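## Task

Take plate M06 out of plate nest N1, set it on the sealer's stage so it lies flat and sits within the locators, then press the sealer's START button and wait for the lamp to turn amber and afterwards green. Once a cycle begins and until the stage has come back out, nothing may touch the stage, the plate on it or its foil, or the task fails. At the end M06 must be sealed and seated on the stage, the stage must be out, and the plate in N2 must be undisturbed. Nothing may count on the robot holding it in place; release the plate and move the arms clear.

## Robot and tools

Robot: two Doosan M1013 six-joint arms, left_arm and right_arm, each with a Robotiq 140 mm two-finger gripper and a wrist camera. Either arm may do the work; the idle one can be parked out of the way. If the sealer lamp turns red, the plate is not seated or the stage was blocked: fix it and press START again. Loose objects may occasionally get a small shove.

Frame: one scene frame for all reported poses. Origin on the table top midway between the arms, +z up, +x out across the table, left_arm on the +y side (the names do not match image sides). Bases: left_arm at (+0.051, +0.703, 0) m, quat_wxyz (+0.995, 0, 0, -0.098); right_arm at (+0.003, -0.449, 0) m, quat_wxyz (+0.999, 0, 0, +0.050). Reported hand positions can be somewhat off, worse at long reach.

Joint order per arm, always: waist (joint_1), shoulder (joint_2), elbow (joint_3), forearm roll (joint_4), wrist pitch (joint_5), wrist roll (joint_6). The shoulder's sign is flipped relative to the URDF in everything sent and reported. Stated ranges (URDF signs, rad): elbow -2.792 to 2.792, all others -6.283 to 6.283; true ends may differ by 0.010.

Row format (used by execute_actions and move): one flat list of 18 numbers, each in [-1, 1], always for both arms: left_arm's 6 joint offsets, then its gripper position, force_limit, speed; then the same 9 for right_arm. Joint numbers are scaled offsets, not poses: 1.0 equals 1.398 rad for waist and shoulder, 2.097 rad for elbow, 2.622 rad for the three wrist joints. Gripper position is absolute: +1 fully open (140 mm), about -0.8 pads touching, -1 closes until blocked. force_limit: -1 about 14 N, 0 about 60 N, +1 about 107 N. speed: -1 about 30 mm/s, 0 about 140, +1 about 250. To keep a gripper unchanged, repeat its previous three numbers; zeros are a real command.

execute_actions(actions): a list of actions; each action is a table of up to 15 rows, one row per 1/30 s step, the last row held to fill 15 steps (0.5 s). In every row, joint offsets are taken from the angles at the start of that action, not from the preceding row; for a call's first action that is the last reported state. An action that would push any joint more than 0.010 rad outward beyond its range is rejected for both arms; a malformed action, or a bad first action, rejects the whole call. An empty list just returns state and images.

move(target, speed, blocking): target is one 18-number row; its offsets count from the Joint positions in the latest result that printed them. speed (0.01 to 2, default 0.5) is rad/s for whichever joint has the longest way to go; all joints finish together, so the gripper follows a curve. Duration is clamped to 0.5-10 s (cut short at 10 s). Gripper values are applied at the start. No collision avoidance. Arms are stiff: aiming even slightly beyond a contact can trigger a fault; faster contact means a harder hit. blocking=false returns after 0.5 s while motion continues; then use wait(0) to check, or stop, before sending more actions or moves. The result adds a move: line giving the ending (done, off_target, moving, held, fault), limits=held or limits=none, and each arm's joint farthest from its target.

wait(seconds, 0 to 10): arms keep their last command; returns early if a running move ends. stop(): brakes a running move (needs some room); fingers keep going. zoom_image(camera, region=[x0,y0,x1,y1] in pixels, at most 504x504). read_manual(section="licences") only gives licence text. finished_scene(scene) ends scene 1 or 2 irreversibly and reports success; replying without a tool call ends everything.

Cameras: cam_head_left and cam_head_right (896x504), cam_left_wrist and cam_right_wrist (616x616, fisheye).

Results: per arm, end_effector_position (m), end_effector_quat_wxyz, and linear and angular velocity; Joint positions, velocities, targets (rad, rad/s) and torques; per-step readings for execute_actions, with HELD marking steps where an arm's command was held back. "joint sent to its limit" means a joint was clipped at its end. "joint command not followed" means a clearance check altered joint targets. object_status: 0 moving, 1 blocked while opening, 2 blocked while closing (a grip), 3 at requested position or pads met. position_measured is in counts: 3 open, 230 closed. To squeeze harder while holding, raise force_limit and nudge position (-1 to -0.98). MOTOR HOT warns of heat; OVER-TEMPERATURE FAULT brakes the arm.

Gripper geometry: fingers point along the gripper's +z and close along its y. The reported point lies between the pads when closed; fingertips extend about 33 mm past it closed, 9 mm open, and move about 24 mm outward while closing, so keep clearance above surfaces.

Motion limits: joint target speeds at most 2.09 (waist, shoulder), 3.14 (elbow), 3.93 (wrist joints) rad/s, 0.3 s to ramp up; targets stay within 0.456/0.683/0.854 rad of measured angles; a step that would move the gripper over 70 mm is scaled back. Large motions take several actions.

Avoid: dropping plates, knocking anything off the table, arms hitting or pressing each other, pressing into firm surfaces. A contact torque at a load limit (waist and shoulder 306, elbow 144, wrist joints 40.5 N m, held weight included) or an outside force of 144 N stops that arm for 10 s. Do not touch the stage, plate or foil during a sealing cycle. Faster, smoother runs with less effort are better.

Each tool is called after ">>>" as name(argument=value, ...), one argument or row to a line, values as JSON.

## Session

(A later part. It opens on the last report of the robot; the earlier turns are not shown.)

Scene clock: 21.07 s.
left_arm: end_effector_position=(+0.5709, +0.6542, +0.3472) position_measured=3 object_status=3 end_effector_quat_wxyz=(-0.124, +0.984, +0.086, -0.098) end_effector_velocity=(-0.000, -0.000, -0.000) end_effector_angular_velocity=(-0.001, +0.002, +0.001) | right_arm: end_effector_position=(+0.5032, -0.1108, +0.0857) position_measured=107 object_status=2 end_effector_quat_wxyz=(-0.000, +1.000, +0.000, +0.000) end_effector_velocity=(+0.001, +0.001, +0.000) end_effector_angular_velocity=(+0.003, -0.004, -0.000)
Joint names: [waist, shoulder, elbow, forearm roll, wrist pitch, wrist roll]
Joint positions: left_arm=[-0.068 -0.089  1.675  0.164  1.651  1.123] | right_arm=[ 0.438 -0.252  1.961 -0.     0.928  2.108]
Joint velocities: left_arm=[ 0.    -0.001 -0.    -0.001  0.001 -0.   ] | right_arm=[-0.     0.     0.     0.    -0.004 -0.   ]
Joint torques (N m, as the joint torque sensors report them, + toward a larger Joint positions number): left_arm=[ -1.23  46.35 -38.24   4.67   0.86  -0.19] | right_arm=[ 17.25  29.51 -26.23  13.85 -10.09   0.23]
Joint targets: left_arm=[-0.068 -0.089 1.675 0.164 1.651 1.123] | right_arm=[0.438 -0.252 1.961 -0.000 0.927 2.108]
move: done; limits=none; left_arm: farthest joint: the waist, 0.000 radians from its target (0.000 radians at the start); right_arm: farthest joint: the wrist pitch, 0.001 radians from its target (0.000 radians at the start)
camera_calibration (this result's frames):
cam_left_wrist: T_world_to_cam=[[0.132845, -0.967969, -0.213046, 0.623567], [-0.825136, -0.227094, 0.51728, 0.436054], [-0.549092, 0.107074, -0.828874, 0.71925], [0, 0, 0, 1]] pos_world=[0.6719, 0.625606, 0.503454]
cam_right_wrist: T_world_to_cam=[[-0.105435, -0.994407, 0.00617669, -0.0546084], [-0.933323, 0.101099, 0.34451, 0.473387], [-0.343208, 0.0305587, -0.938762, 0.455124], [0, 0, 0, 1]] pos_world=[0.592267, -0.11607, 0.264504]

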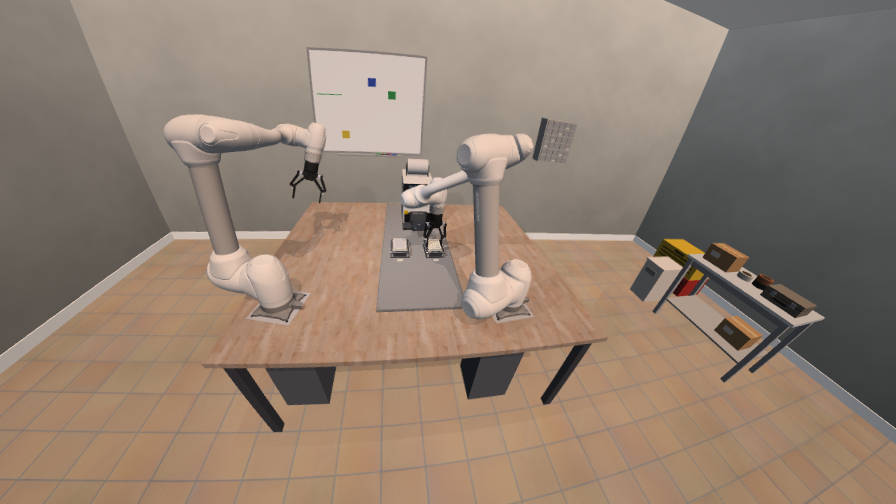

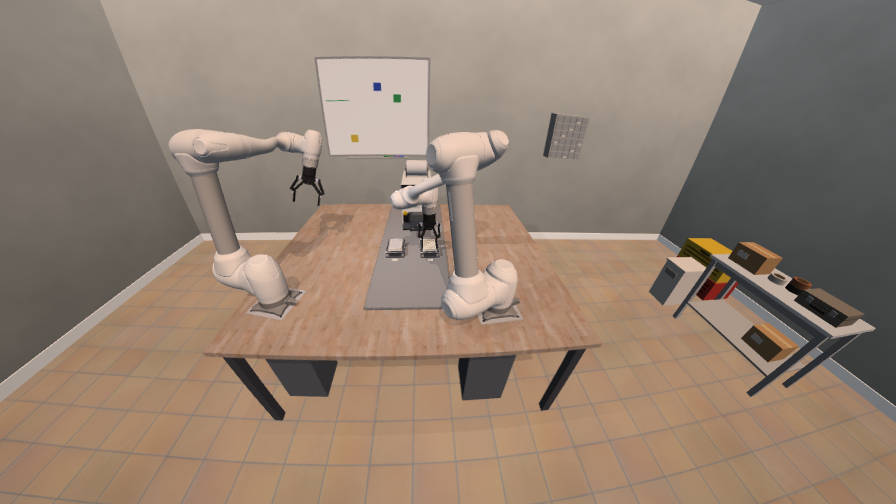

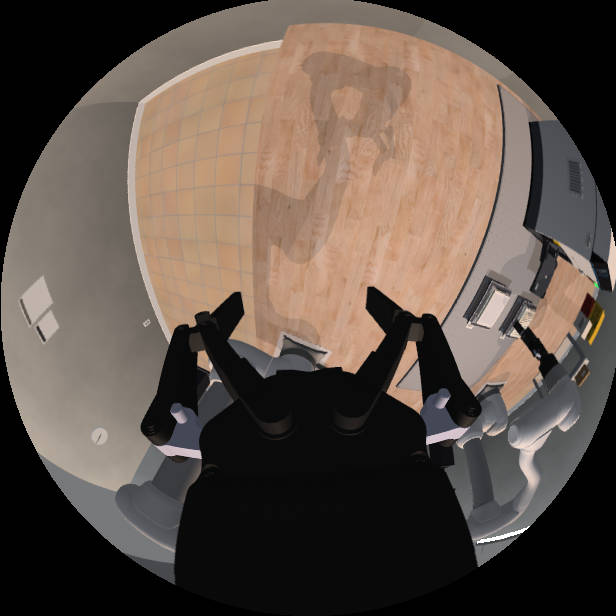

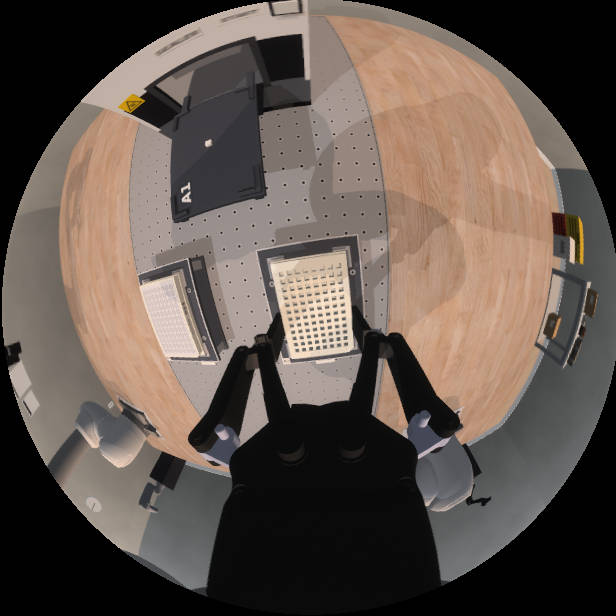

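>>> move(
  target=[0,0,0,0,0,0,1,0,0,0,0,0,0,0,0,0.4,-0.3,0],
)

>>> move(
  target=[0,0,0,0,0,0,1,0,0,-0.0015,0.003,-0.0016,0,0.0028,0,0.4,-0.3,0],
  speed=0.05,
)

>>> move(
  target=[0,0,0,0,0,0,1,0,0,0,0,0,0,0,0,-1,-0.3,-0.5],
)

>>> zoom_image(
  camera="cam_right_wrist",
  region=[200, 200, 440, 400],
)

Scene clock: 22.53 s.
left_arm: end_effector_position=(+0.5709, +0.6542, +0.3472) position_measured=3 object_status=3 end_effector_quat_wxyz=(-0.124, +0.984, +0.086, -0.098) end_effector_velocity=(+0.000, -0.000, -0.000) end_effector_angular_velocity=(-0.000, -0.001, -0.001) | right_arm: end_effector_position=(+0.5032, -0.1107, +0.0857) position_measured=78 object_status=3 end_effector_quat_wxyz=(-0.000, +1.000, +0.000, +0.000) end_effector_velocity=(+0.000, +0.000, +0.000) end_effector_angular_velocity=(+0.000, -0.001, -0.000)
Joint names: [waist, shoulder, elbow, forearm roll, wrist pitch, wrist roll]
Joint positions: left_arm=[-0.068 -0.089  1.675  0.164  1.651  1.123] | right_arm=[ 0.438 -0.252  1.961 -0.     0.928  2.108]
Joint velocities: left_arm=[-0.    -0.     0.     0.    -0.001  0.001] | right_arm=[ 0.     0.    -0.     0.     0.     0.001]
Joint torques (N m, as the joint torque sensors report them, + toward a larger Joint positions number): left_arm=[ -1.26  46.73 -38.44   4.62   0.83  -0.3 ] | right_arm=[ -1.65  59.06 -32.78   3.41  -0.39  -0.26]
Joint targets: left_arm=[-0.068 -0.089 1.675 0.164 1.651 1.123] | right_arm=[0.438 -0.252 1.961 -0.000 0.928 2.108]
move: done; limits=none; left_arm: farthest joint: the waist, 0.000 radians from its target (0.000 radians at the start); right_arm: farthest joint: the waist, 0.000 radians from its target (0.000 radians at the start)
camera_calibration (this result's frames):
cam_left_wrist: T_world_to_cam=[[0.132845, -0.967969, -0.213046, 0.623567], [-0.825136, -0.227094, 0.51728, 0.436053], [-0.549092, 0.107073, -0.828874, 0.71925], [0, 0, 0, 1]] pos_world=[0.6719, 0.625606, 0.503454]
cam_right_wrist: T_world_to_cam=[[-0.105356, -0.994415, 0.00623113, -0.0546235], [-0.933304, 0.10104, 0.344578, 0.473348], [-0.343283, 0.0304877, -0.938737, 0.455085], [0, 0, 0, 1]] pos_world=[0.592246, -0.11602, 0.26444]

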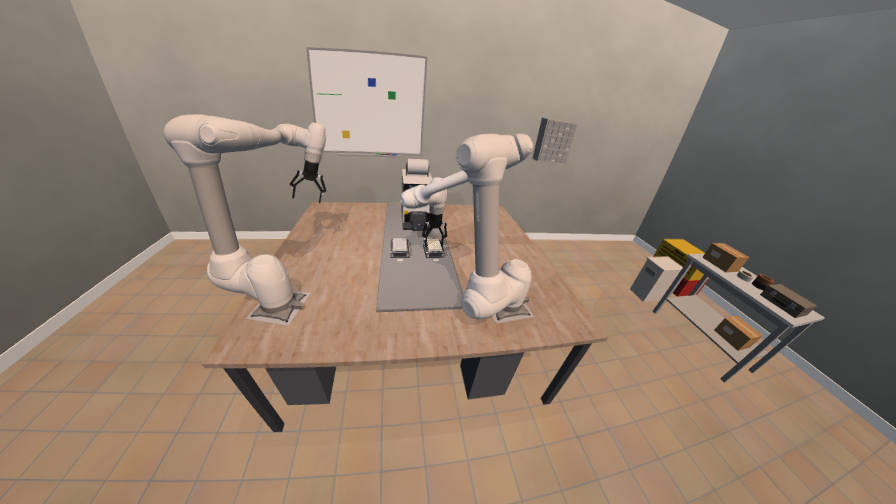

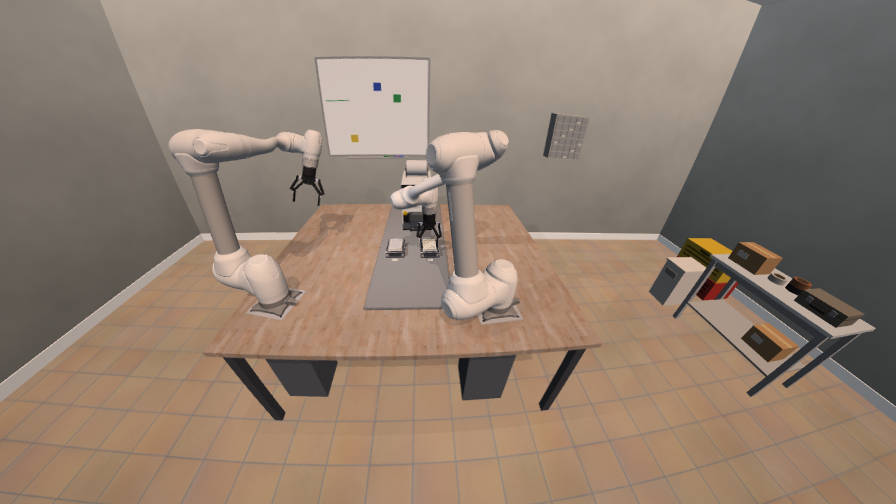

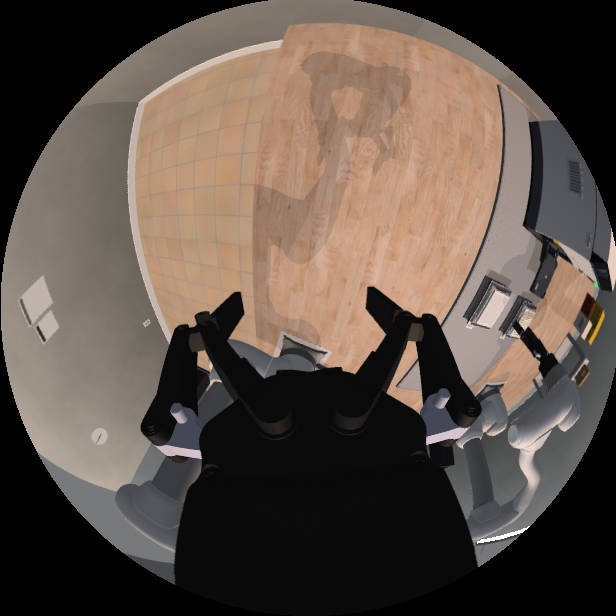

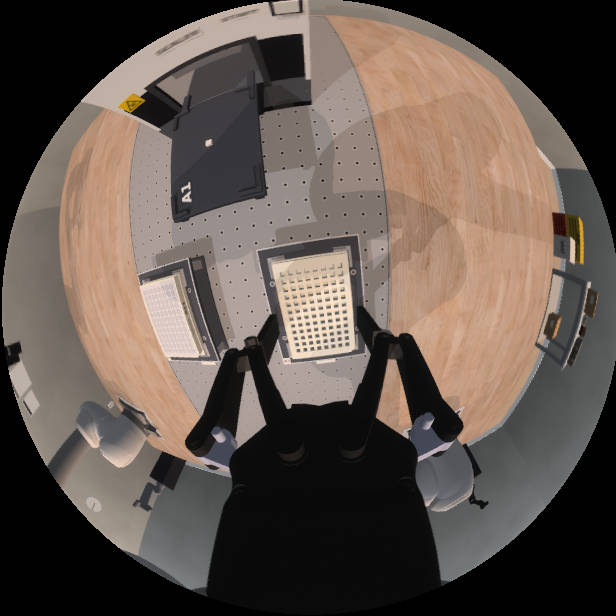

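Scene clock: 23.23 s.
left_arm: end_effector_position=(+0.5709, +0.6542, +0.3472) position_measured=3 object_status=3 end_effector_quat_wxyz=(-0.124, +0.984, +0.086, -0.098) end_effector_velocity=(-0.000, -0.000, +0.000) end_effector_angular_velocity=(-0.001, -0.000, +0.000) | right_arm: end_effector_position=(+0.5039, -0.1118, +0.0897) position_measured=78 object_status=3 end_effector_quat_wxyz=(-0.000, +1.000, -0.001, +0.000) end_effector_velocity=(+0.000, +0.000, +0.001) end_effector_angular_velocity=(+0.000, -0.001, +0.000)
Joint names: [waist, shoulder, elbow, forearm roll, wrist pitch, wrist roll]
Joint positions: left_arm=[-0.068 -0.089  1.675  0.164  1.651  1.123] | right_arm=[ 0.436 -0.248  1.957 -0.     0.935  2.108]
Joint velocities: left_arm=[-0.     0.    -0.    -0.001  0.    -0.   ] | right_arm=[ 0.     0.    -0.001 -0.     0.     0.   ]
Joint torques (N m, as the joint torque sensors report them, + toward a larger Joint positions number): left_arm=[ -0.3   46.94 -38.31   4.5    0.94  -0.19] | right_arm=[ -3.54  58.84 -32.84   3.35  -0.29  -0.32]
Joint targets: left_arm=[-0.068 -0.089 1.675 0.164 1.651 1.123] | right_arm=[0.436 -0.248 1.957 -0.000 0.935 2.108]
move: done; limits=none; left_arm: farthest joint: the waist, 0.000 radians from its target (0.000 radians at the start); right_arm: farthest joint: the waist, 0.000 radians from its target (0.002 radians at the start)
camera_calibration (this result's frames):
cam_left_wrist: T_world_to_cam=[[0.132845, -0.967969, -0.213046, 0.623567], [-0.825136, -0.227094, 0.51728, 0.436054], [-0.549092, 0.107073, -0.828874, 0.71925], [0, 0, 0, 1]] pos_world=[0.6719, 0.625606, 0.503454]
cam_right_wrist: T_world_to_cam=[[-0.107439, -0.994193, 0.00611232, -0.054495], [-0.933151, 0.10296, 0.344425, 0.472924], [-0.343054, 0.031301, -0.938794, 0.459139], [0, 0, 0, 1]] pos_world=[0.592964, -0.117242, 0.268483]

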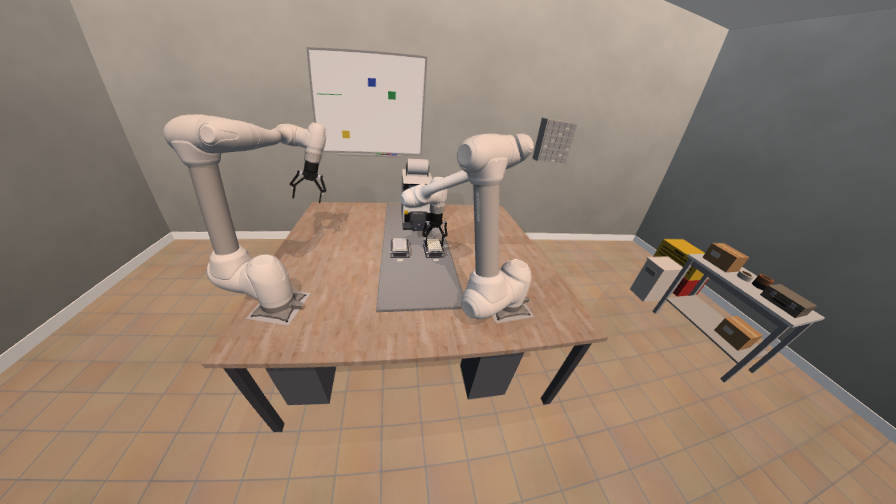

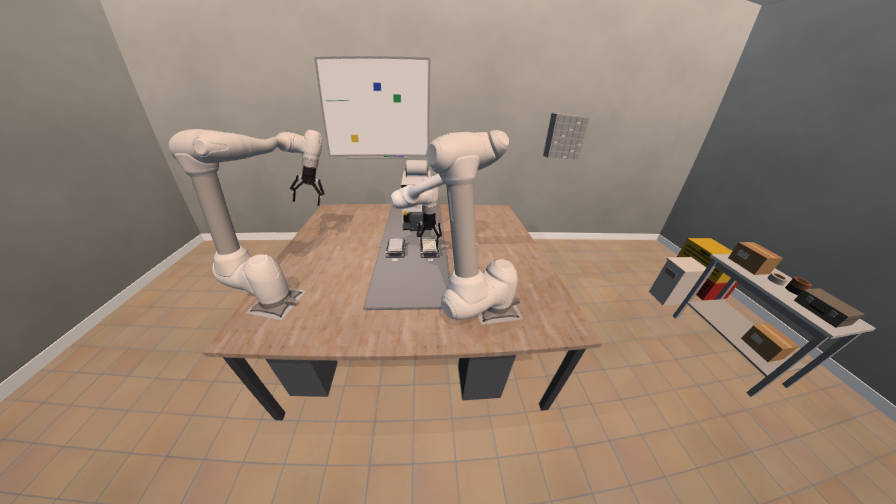

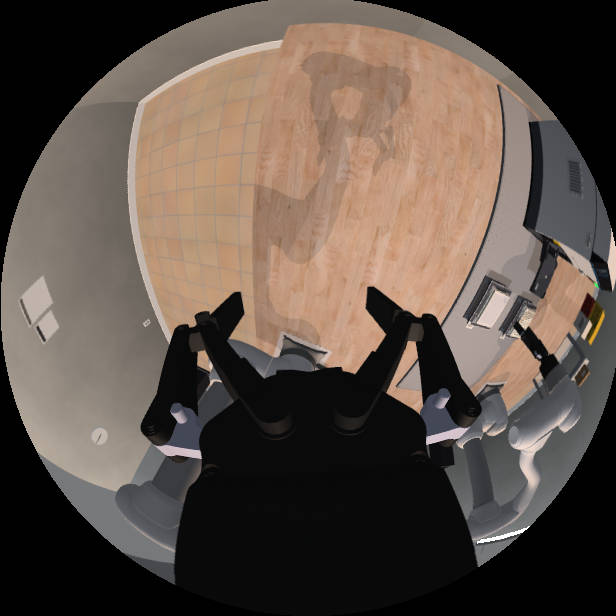

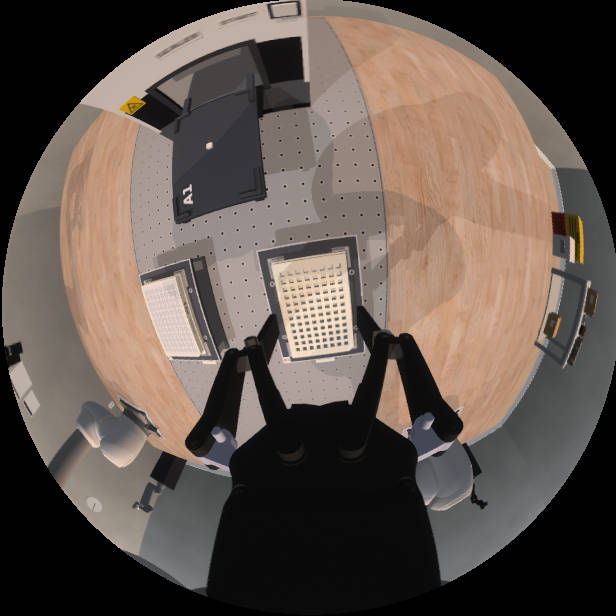

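Scene clock: 23.73 s.
left_arm: end_effector_position=(+0.5709, +0.6542, +0.3472) position_measured=3 object_status=3 end_effector_quat_wxyz=(-0.124, +0.984, +0.086, -0.098) end_effector_velocity=(+0.000, +0.000, +0.000) end_effector_angular_velocity=(+0.001, -0.000, -0.000) | right_arm: end_effector_position=(+0.5040, -0.1118, +0.0899) position_measured=108 object_status=2 end_effector_quat_wxyz=(-0.000, +1.000, -0.001, +0.000) end_effector_velocity=(+0.000, -0.001, -0.000) end_effector_angular_velocity=(+0.000, +0.000, -0.001)
Joint names: [waist, shoulder, elbow, forearm roll, wrist pitch, wrist roll]
Joint positions: left_arm=[-0.068 -0.089  1.675  0.164  1.651  1.123] | right_arm=[ 0.436 -0.248  1.957 -0.     0.936  2.108]
Joint velocities: left_arm=[-0.     0.     0.     0.001  0.     0.   ] | right_arm=[-0.001  0.     0.     0.    -0.    -0.   ]
Joint torques (N m, as the joint torque sensors report them, + toward a larger Joint positions number): left_arm=[ -0.81  45.85 -38.35   4.76   0.97  -0.26] | right_arm=[ -0.56  42.64 -26.54   5.47  -4.24   0.26]
Joint targets: left_arm=[-0.068 -0.089 1.675 0.164 1.651 1.123] | right_arm=[0.436 -0.248 1.957 -0.000 0.935 2.108]
move: done; limits=none; left_arm: farthest joint: the waist, 0.000 radians from its target (0.000 radians at the start); right_arm: farthest joint: the wrist pitch, 0.001 radians from its target (0.000 radians at the start)
camera_calibration (this result's frames):
cam_left_wrist: T_world_to_cam=[[0.132845, -0.967969, -0.213046, 0.623567], [-0.825136, -0.227093, 0.51728, 0.436053], [-0.549092, 0.107074, -0.828874, 0.719249], [0, 0, 0, 1]] pos_world=[0.6719, 0.625606, 0.503454]
cam_right_wrist: T_world_to_cam=[[-0.107396, -0.994197, 0.00614918, -0.0545485], [-0.933197, 0.102936, 0.344309, 0.472928], [-0.342944, 0.031239, -0.938836, 0.459309], [0, 0, 0, 1]] pos_world=[0.592994, -0.117262, 0.268719]

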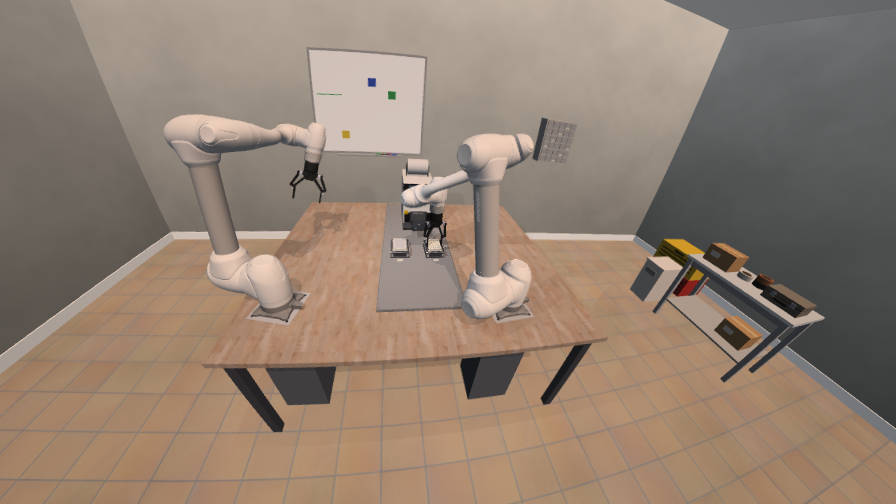

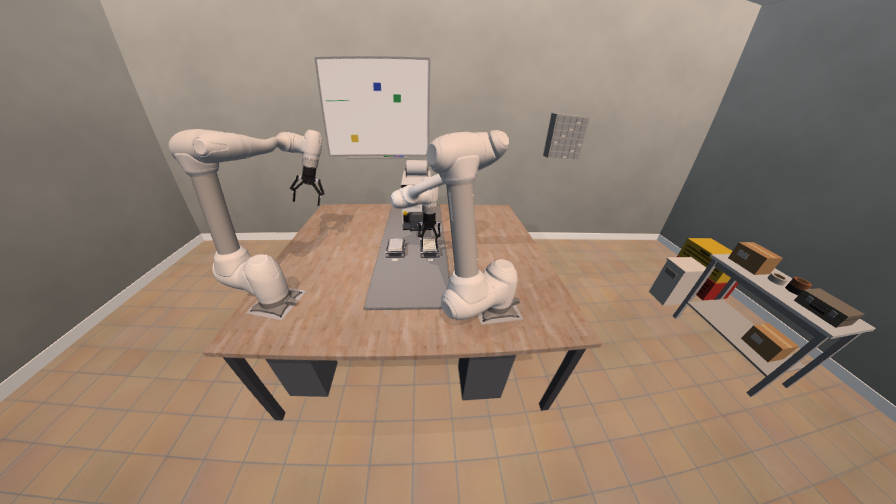

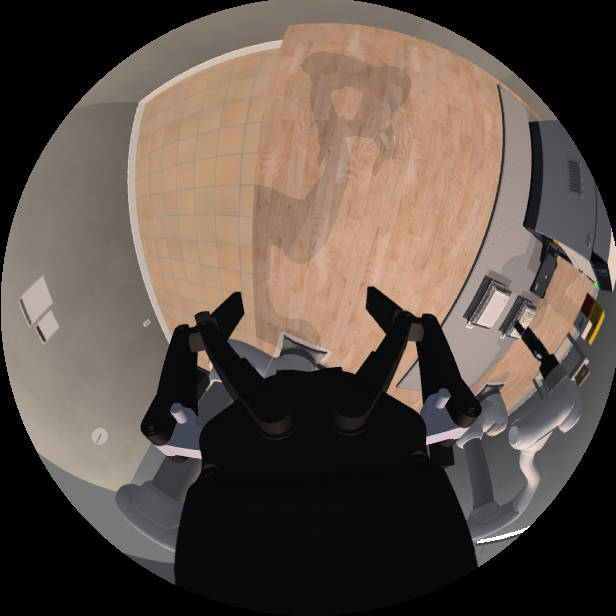

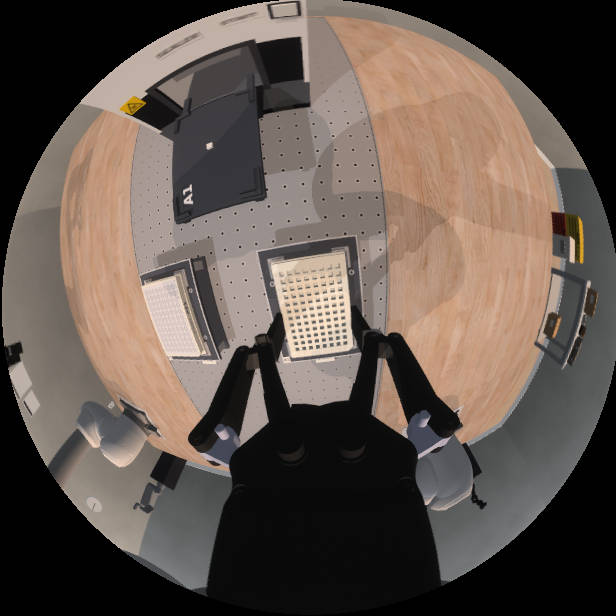

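Region (200, 200, 440, 400) of cam_right_wrist's 616x616 image, scaled by 2.100, with more detail than that image has.

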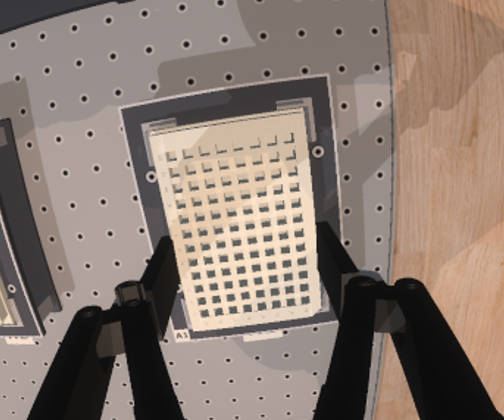

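>>> move(
  target=[0,0,0,0,0,0,1,0,0,0,0.0524,-0.0364,0,0.0576,0,-1,-0.3,-0.5],
  speed=0.12,
)

>>> zoom_image(
  camera="cam_right_wrist",
  region=[160, 100, 440, 380],
)

Scene clock: 26.00 s.
left_arm: end_effector_position=(+0.5709, +0.6542, +0.3472) position_measured=3 object_status=3 end_effector_quat_wxyz=(-0.124, +0.984, +0.086, -0.098) end_effector_velocity=(-0.000, +0.000, +0.000) end_effector_angular_velocity=(+0.001, +0.000, +0.001) | right_arm: end_effector_position=(+0.5035, -0.1121, +0.1702) position_measured=109 object_status=2 end_effector_quat_wxyz=(+0.000, +1.000, -0.001, -0.000) end_effector_velocity=(+0.000, -0.000, +0.000) end_effector_angular_velocity=(-0.000, -0.000, -0.000)
Joint names: [waist, shoulder, elbow, forearm roll, wrist pitch, wrist roll]
Joint positions: left_arm=[-0.068 -0.089  1.675  0.164  1.651  1.123] | right_arm=[ 0.436 -0.174  1.881 -0.     1.087  2.108]
Joint velocities: left_arm=[-0.     0.001 -0.     0.     0.001 -0.001] | right_arm=[-0.  0. -0. -0.  0.  0.]
Joint torques (N m, as the joint torque sensors report them, + toward a larger Joint positions number): left_arm=[ -0.32  45.42 -38.34   4.45   1.04  -0.19] | right_arm=[ -2.91  55.08 -36.36   3.63  -0.42  -0.41]
Joint targets: left_arm=[-0.068 -0.089 1.675 0.164 1.651 1.123] | right_arm=[0.436 -0.174 1.881 -0.000 1.087 2.108]
move: done; limits=none; left_arm: farthest joint: the waist, 0.000 radians from its target (0.000 radians at the start); right_arm: farthest joint: the waist, 0.000 radians from its target (0.000 radians at the start)
camera_calibration (this result's frames):
cam_left_wrist: T_world_to_cam=[[0.132845, -0.967969, -0.213046, 0.623567], [-0.825136, -0.227094, 0.51728, 0.436053], [-0.549092, 0.107073, -0.828874, 0.71925], [0, 0, 0, 1]] pos_world=[0.6719, 0.625606, 0.503454]
cam_right_wrist: T_world_to_cam=[[-0.107416, -0.994189, 0.00702757, -0.0555206], [-0.932772, 0.103222, 0.345372, 0.4445], [-0.344091, 0.0305434, -0.93844, 0.534988], [0, 0, 0, 1]] pos_world=[0.592738, -0.11742, 0.348926]

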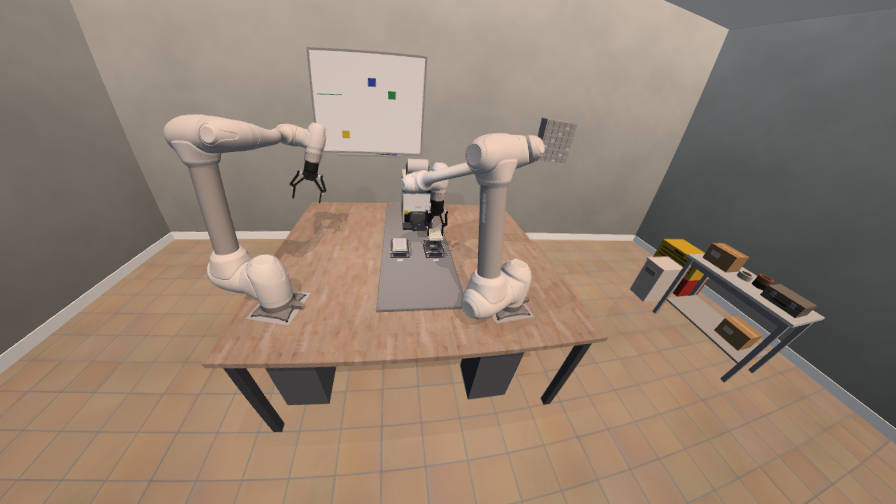

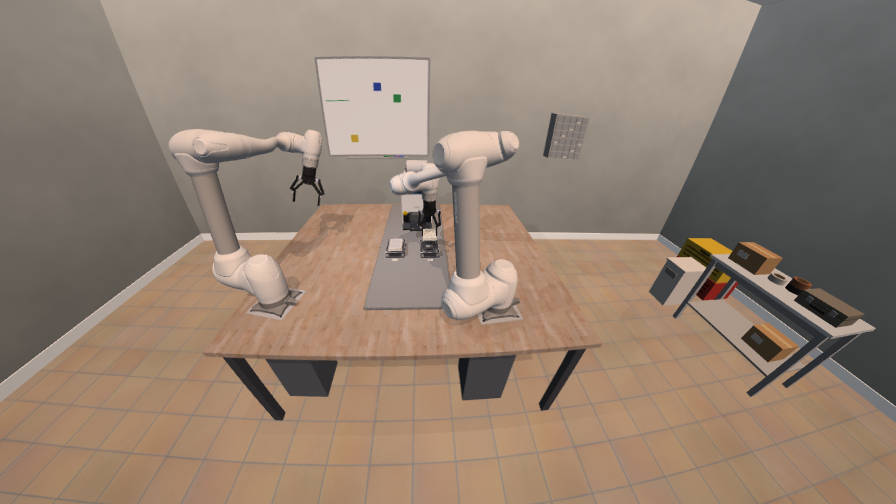

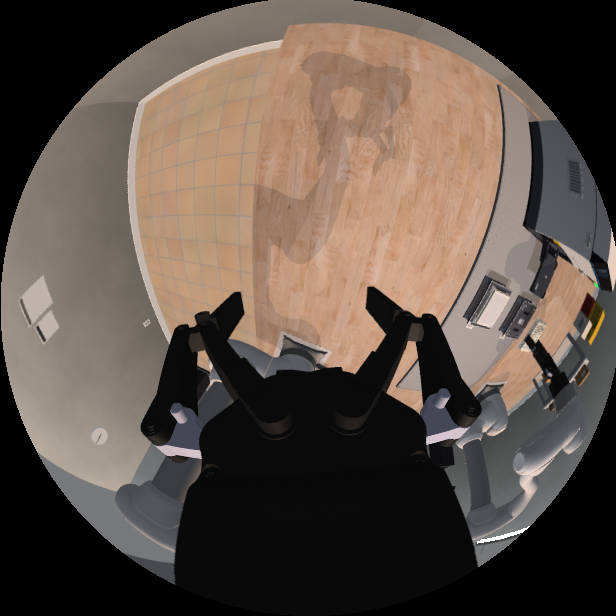

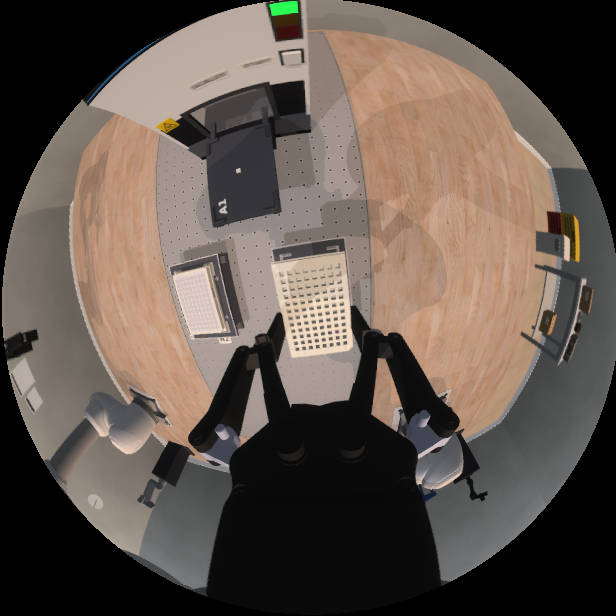

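Region (160, 100, 440, 380) of cam_right_wrist's 616x616 image, scaled by 1.800, with more detail than that image has.

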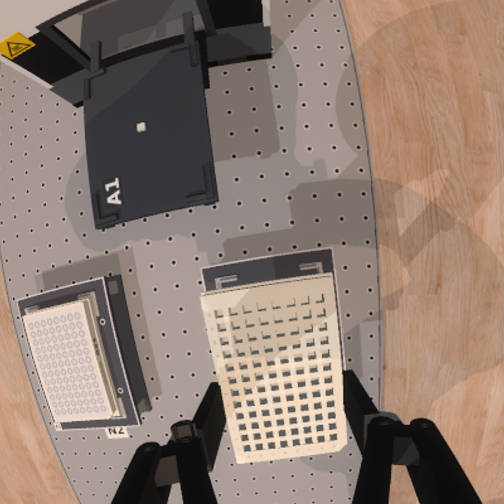

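>>> move(
  target=[0,0,0,0,0,0,1,0,0,0,-0.052,0.0361,0,-0.0572,0,-1,-0.3,-0.5],
  speed=0.1,
)

>>> zoom_image(
  camera="cam_right_wrist",
  region=[200, 200, 440, 400],
)

Scene clock: 29.70 s.
left_arm: end_effector_position=(+0.5709, +0.6542, +0.3472) position_measured=3 object_status=3 end_effector_quat_wxyz=(-0.124, +0.984, +0.086, -0.098) end_effector_velocity=(+0.000, +0.000, -0.000) end_effector_angular_velocity=(+0.001, +0.000, +0.001) | right_arm: end_effector_position=(+0.5041, -0.1118, +0.0905) position_measured=109 object_status=2 end_effector_quat_wxyz=(-0.000, +1.000, -0.001, +0.001) end_effector_velocity=(-0.000, -0.000, -0.001) end_effector_angular_velocity=(-0.000, +0.001, +0.000)
Joint names: [waist, shoulder, elbow, forearm roll, wrist pitch, wrist roll]
Joint positions: left_arm=[-0.068 -0.089  1.675  0.164  1.651  1.123] | right_arm=[ 0.436 -0.247  1.956 -0.     0.937  2.108]
Joint velocities: left_arm=[-0.    -0.001  0.     0.001 -0.    -0.001] | right_arm=[-0.    -0.001  0.001  0.    -0.    -0.001]
Joint torques (N m, as the joint torque sensors report them, + toward a larger Joint positions number): left_arm=[ -1.03  45.73 -38.04   4.59   0.73  -0.04] | right_arm=[  0.11  56.72 -34.81   5.31  -2.07  -0.01]
Joint targets: left_arm=[-0.068 -0.089 1.675 0.164 1.651 1.123] | right_arm=[0.436 -0.247 1.956 -0.000 0.937 2.108]
move: done; limits=none; left_arm: farthest joint: the waist, 0.000 radians from its target (0.000 radians at the start); right_arm: farthest joint: the waist, 0.000 radians from its target (0.000 radians at the start)
camera_calibration (this result's frames):
cam_left_wrist: T_world_to_cam=[[0.132845, -0.967969, -0.213046, 0.623567], [-0.825136, -0.227093, 0.51728, 0.436053], [-0.549092, 0.107074, -0.828874, 0.719249], [0, 0, 0, 1]] pos_world=[0.6719, 0.625606, 0.503454]
cam_right_wrist: T_world_to_cam=[[-0.107352, -0.994202, 0.00614467, -0.0545442], [-0.933239, 0.102896, 0.344206, 0.472813], [-0.342842, 0.0312167, -0.938874, 0.459863], [0, 0, 0, 1]] pos_world=[0.593053, -0.117234, 0.269344]

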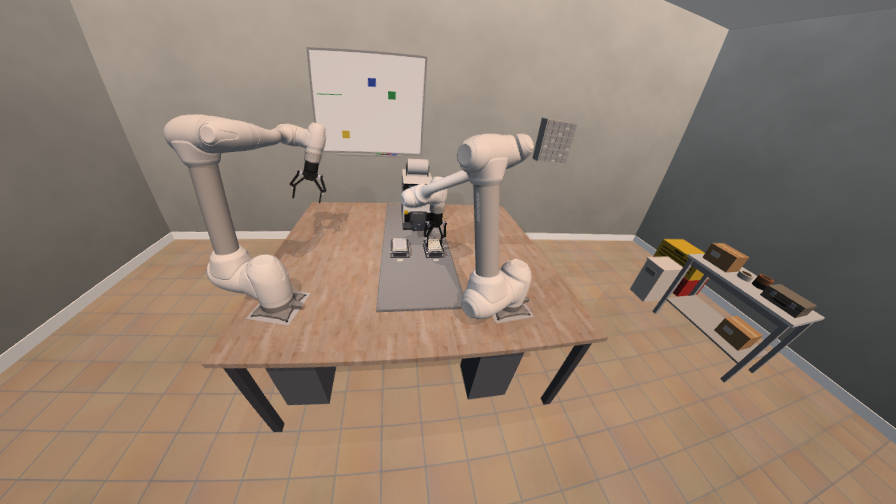

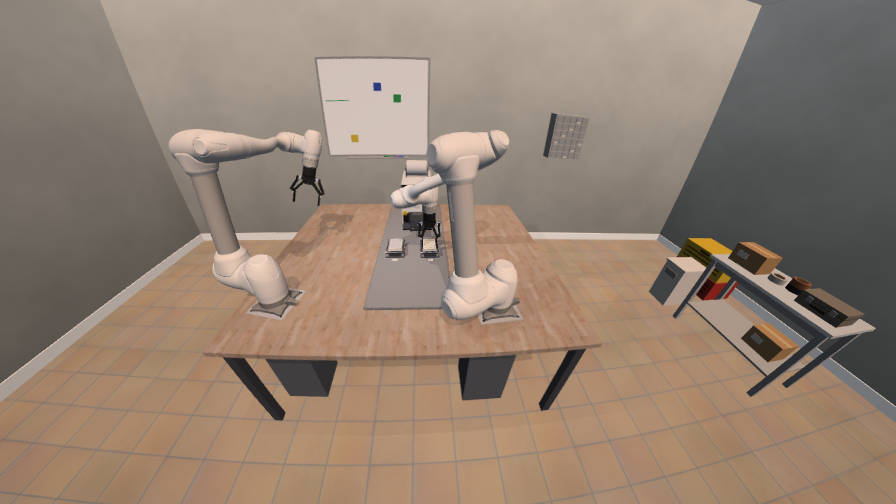

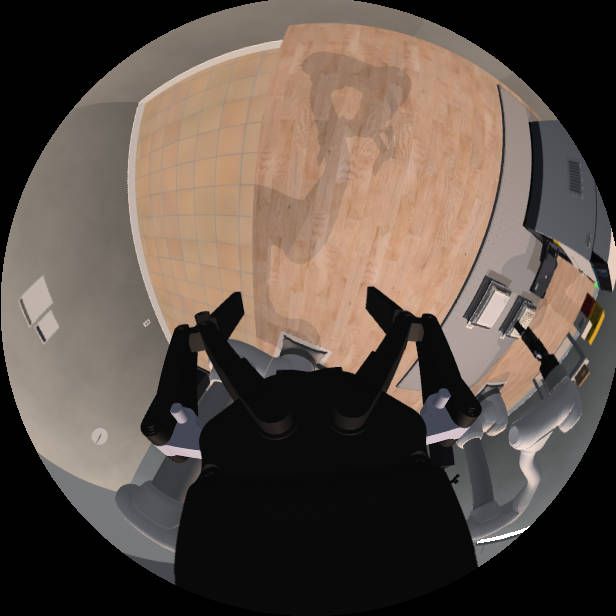

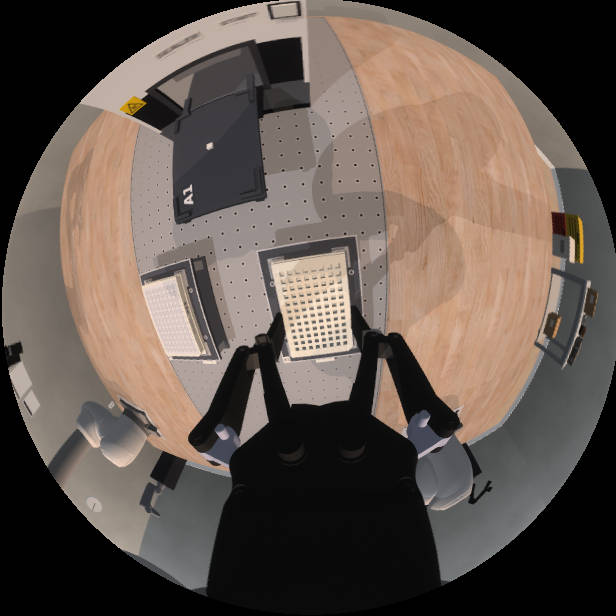

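Region (200, 200, 440, 400) of cam_right_wrist's 616x616 image, scaled by 2.100, with more detail than that image has.

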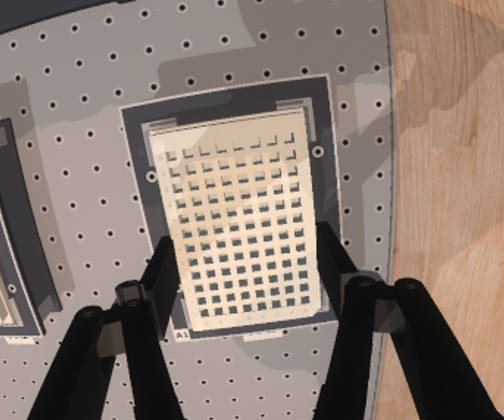

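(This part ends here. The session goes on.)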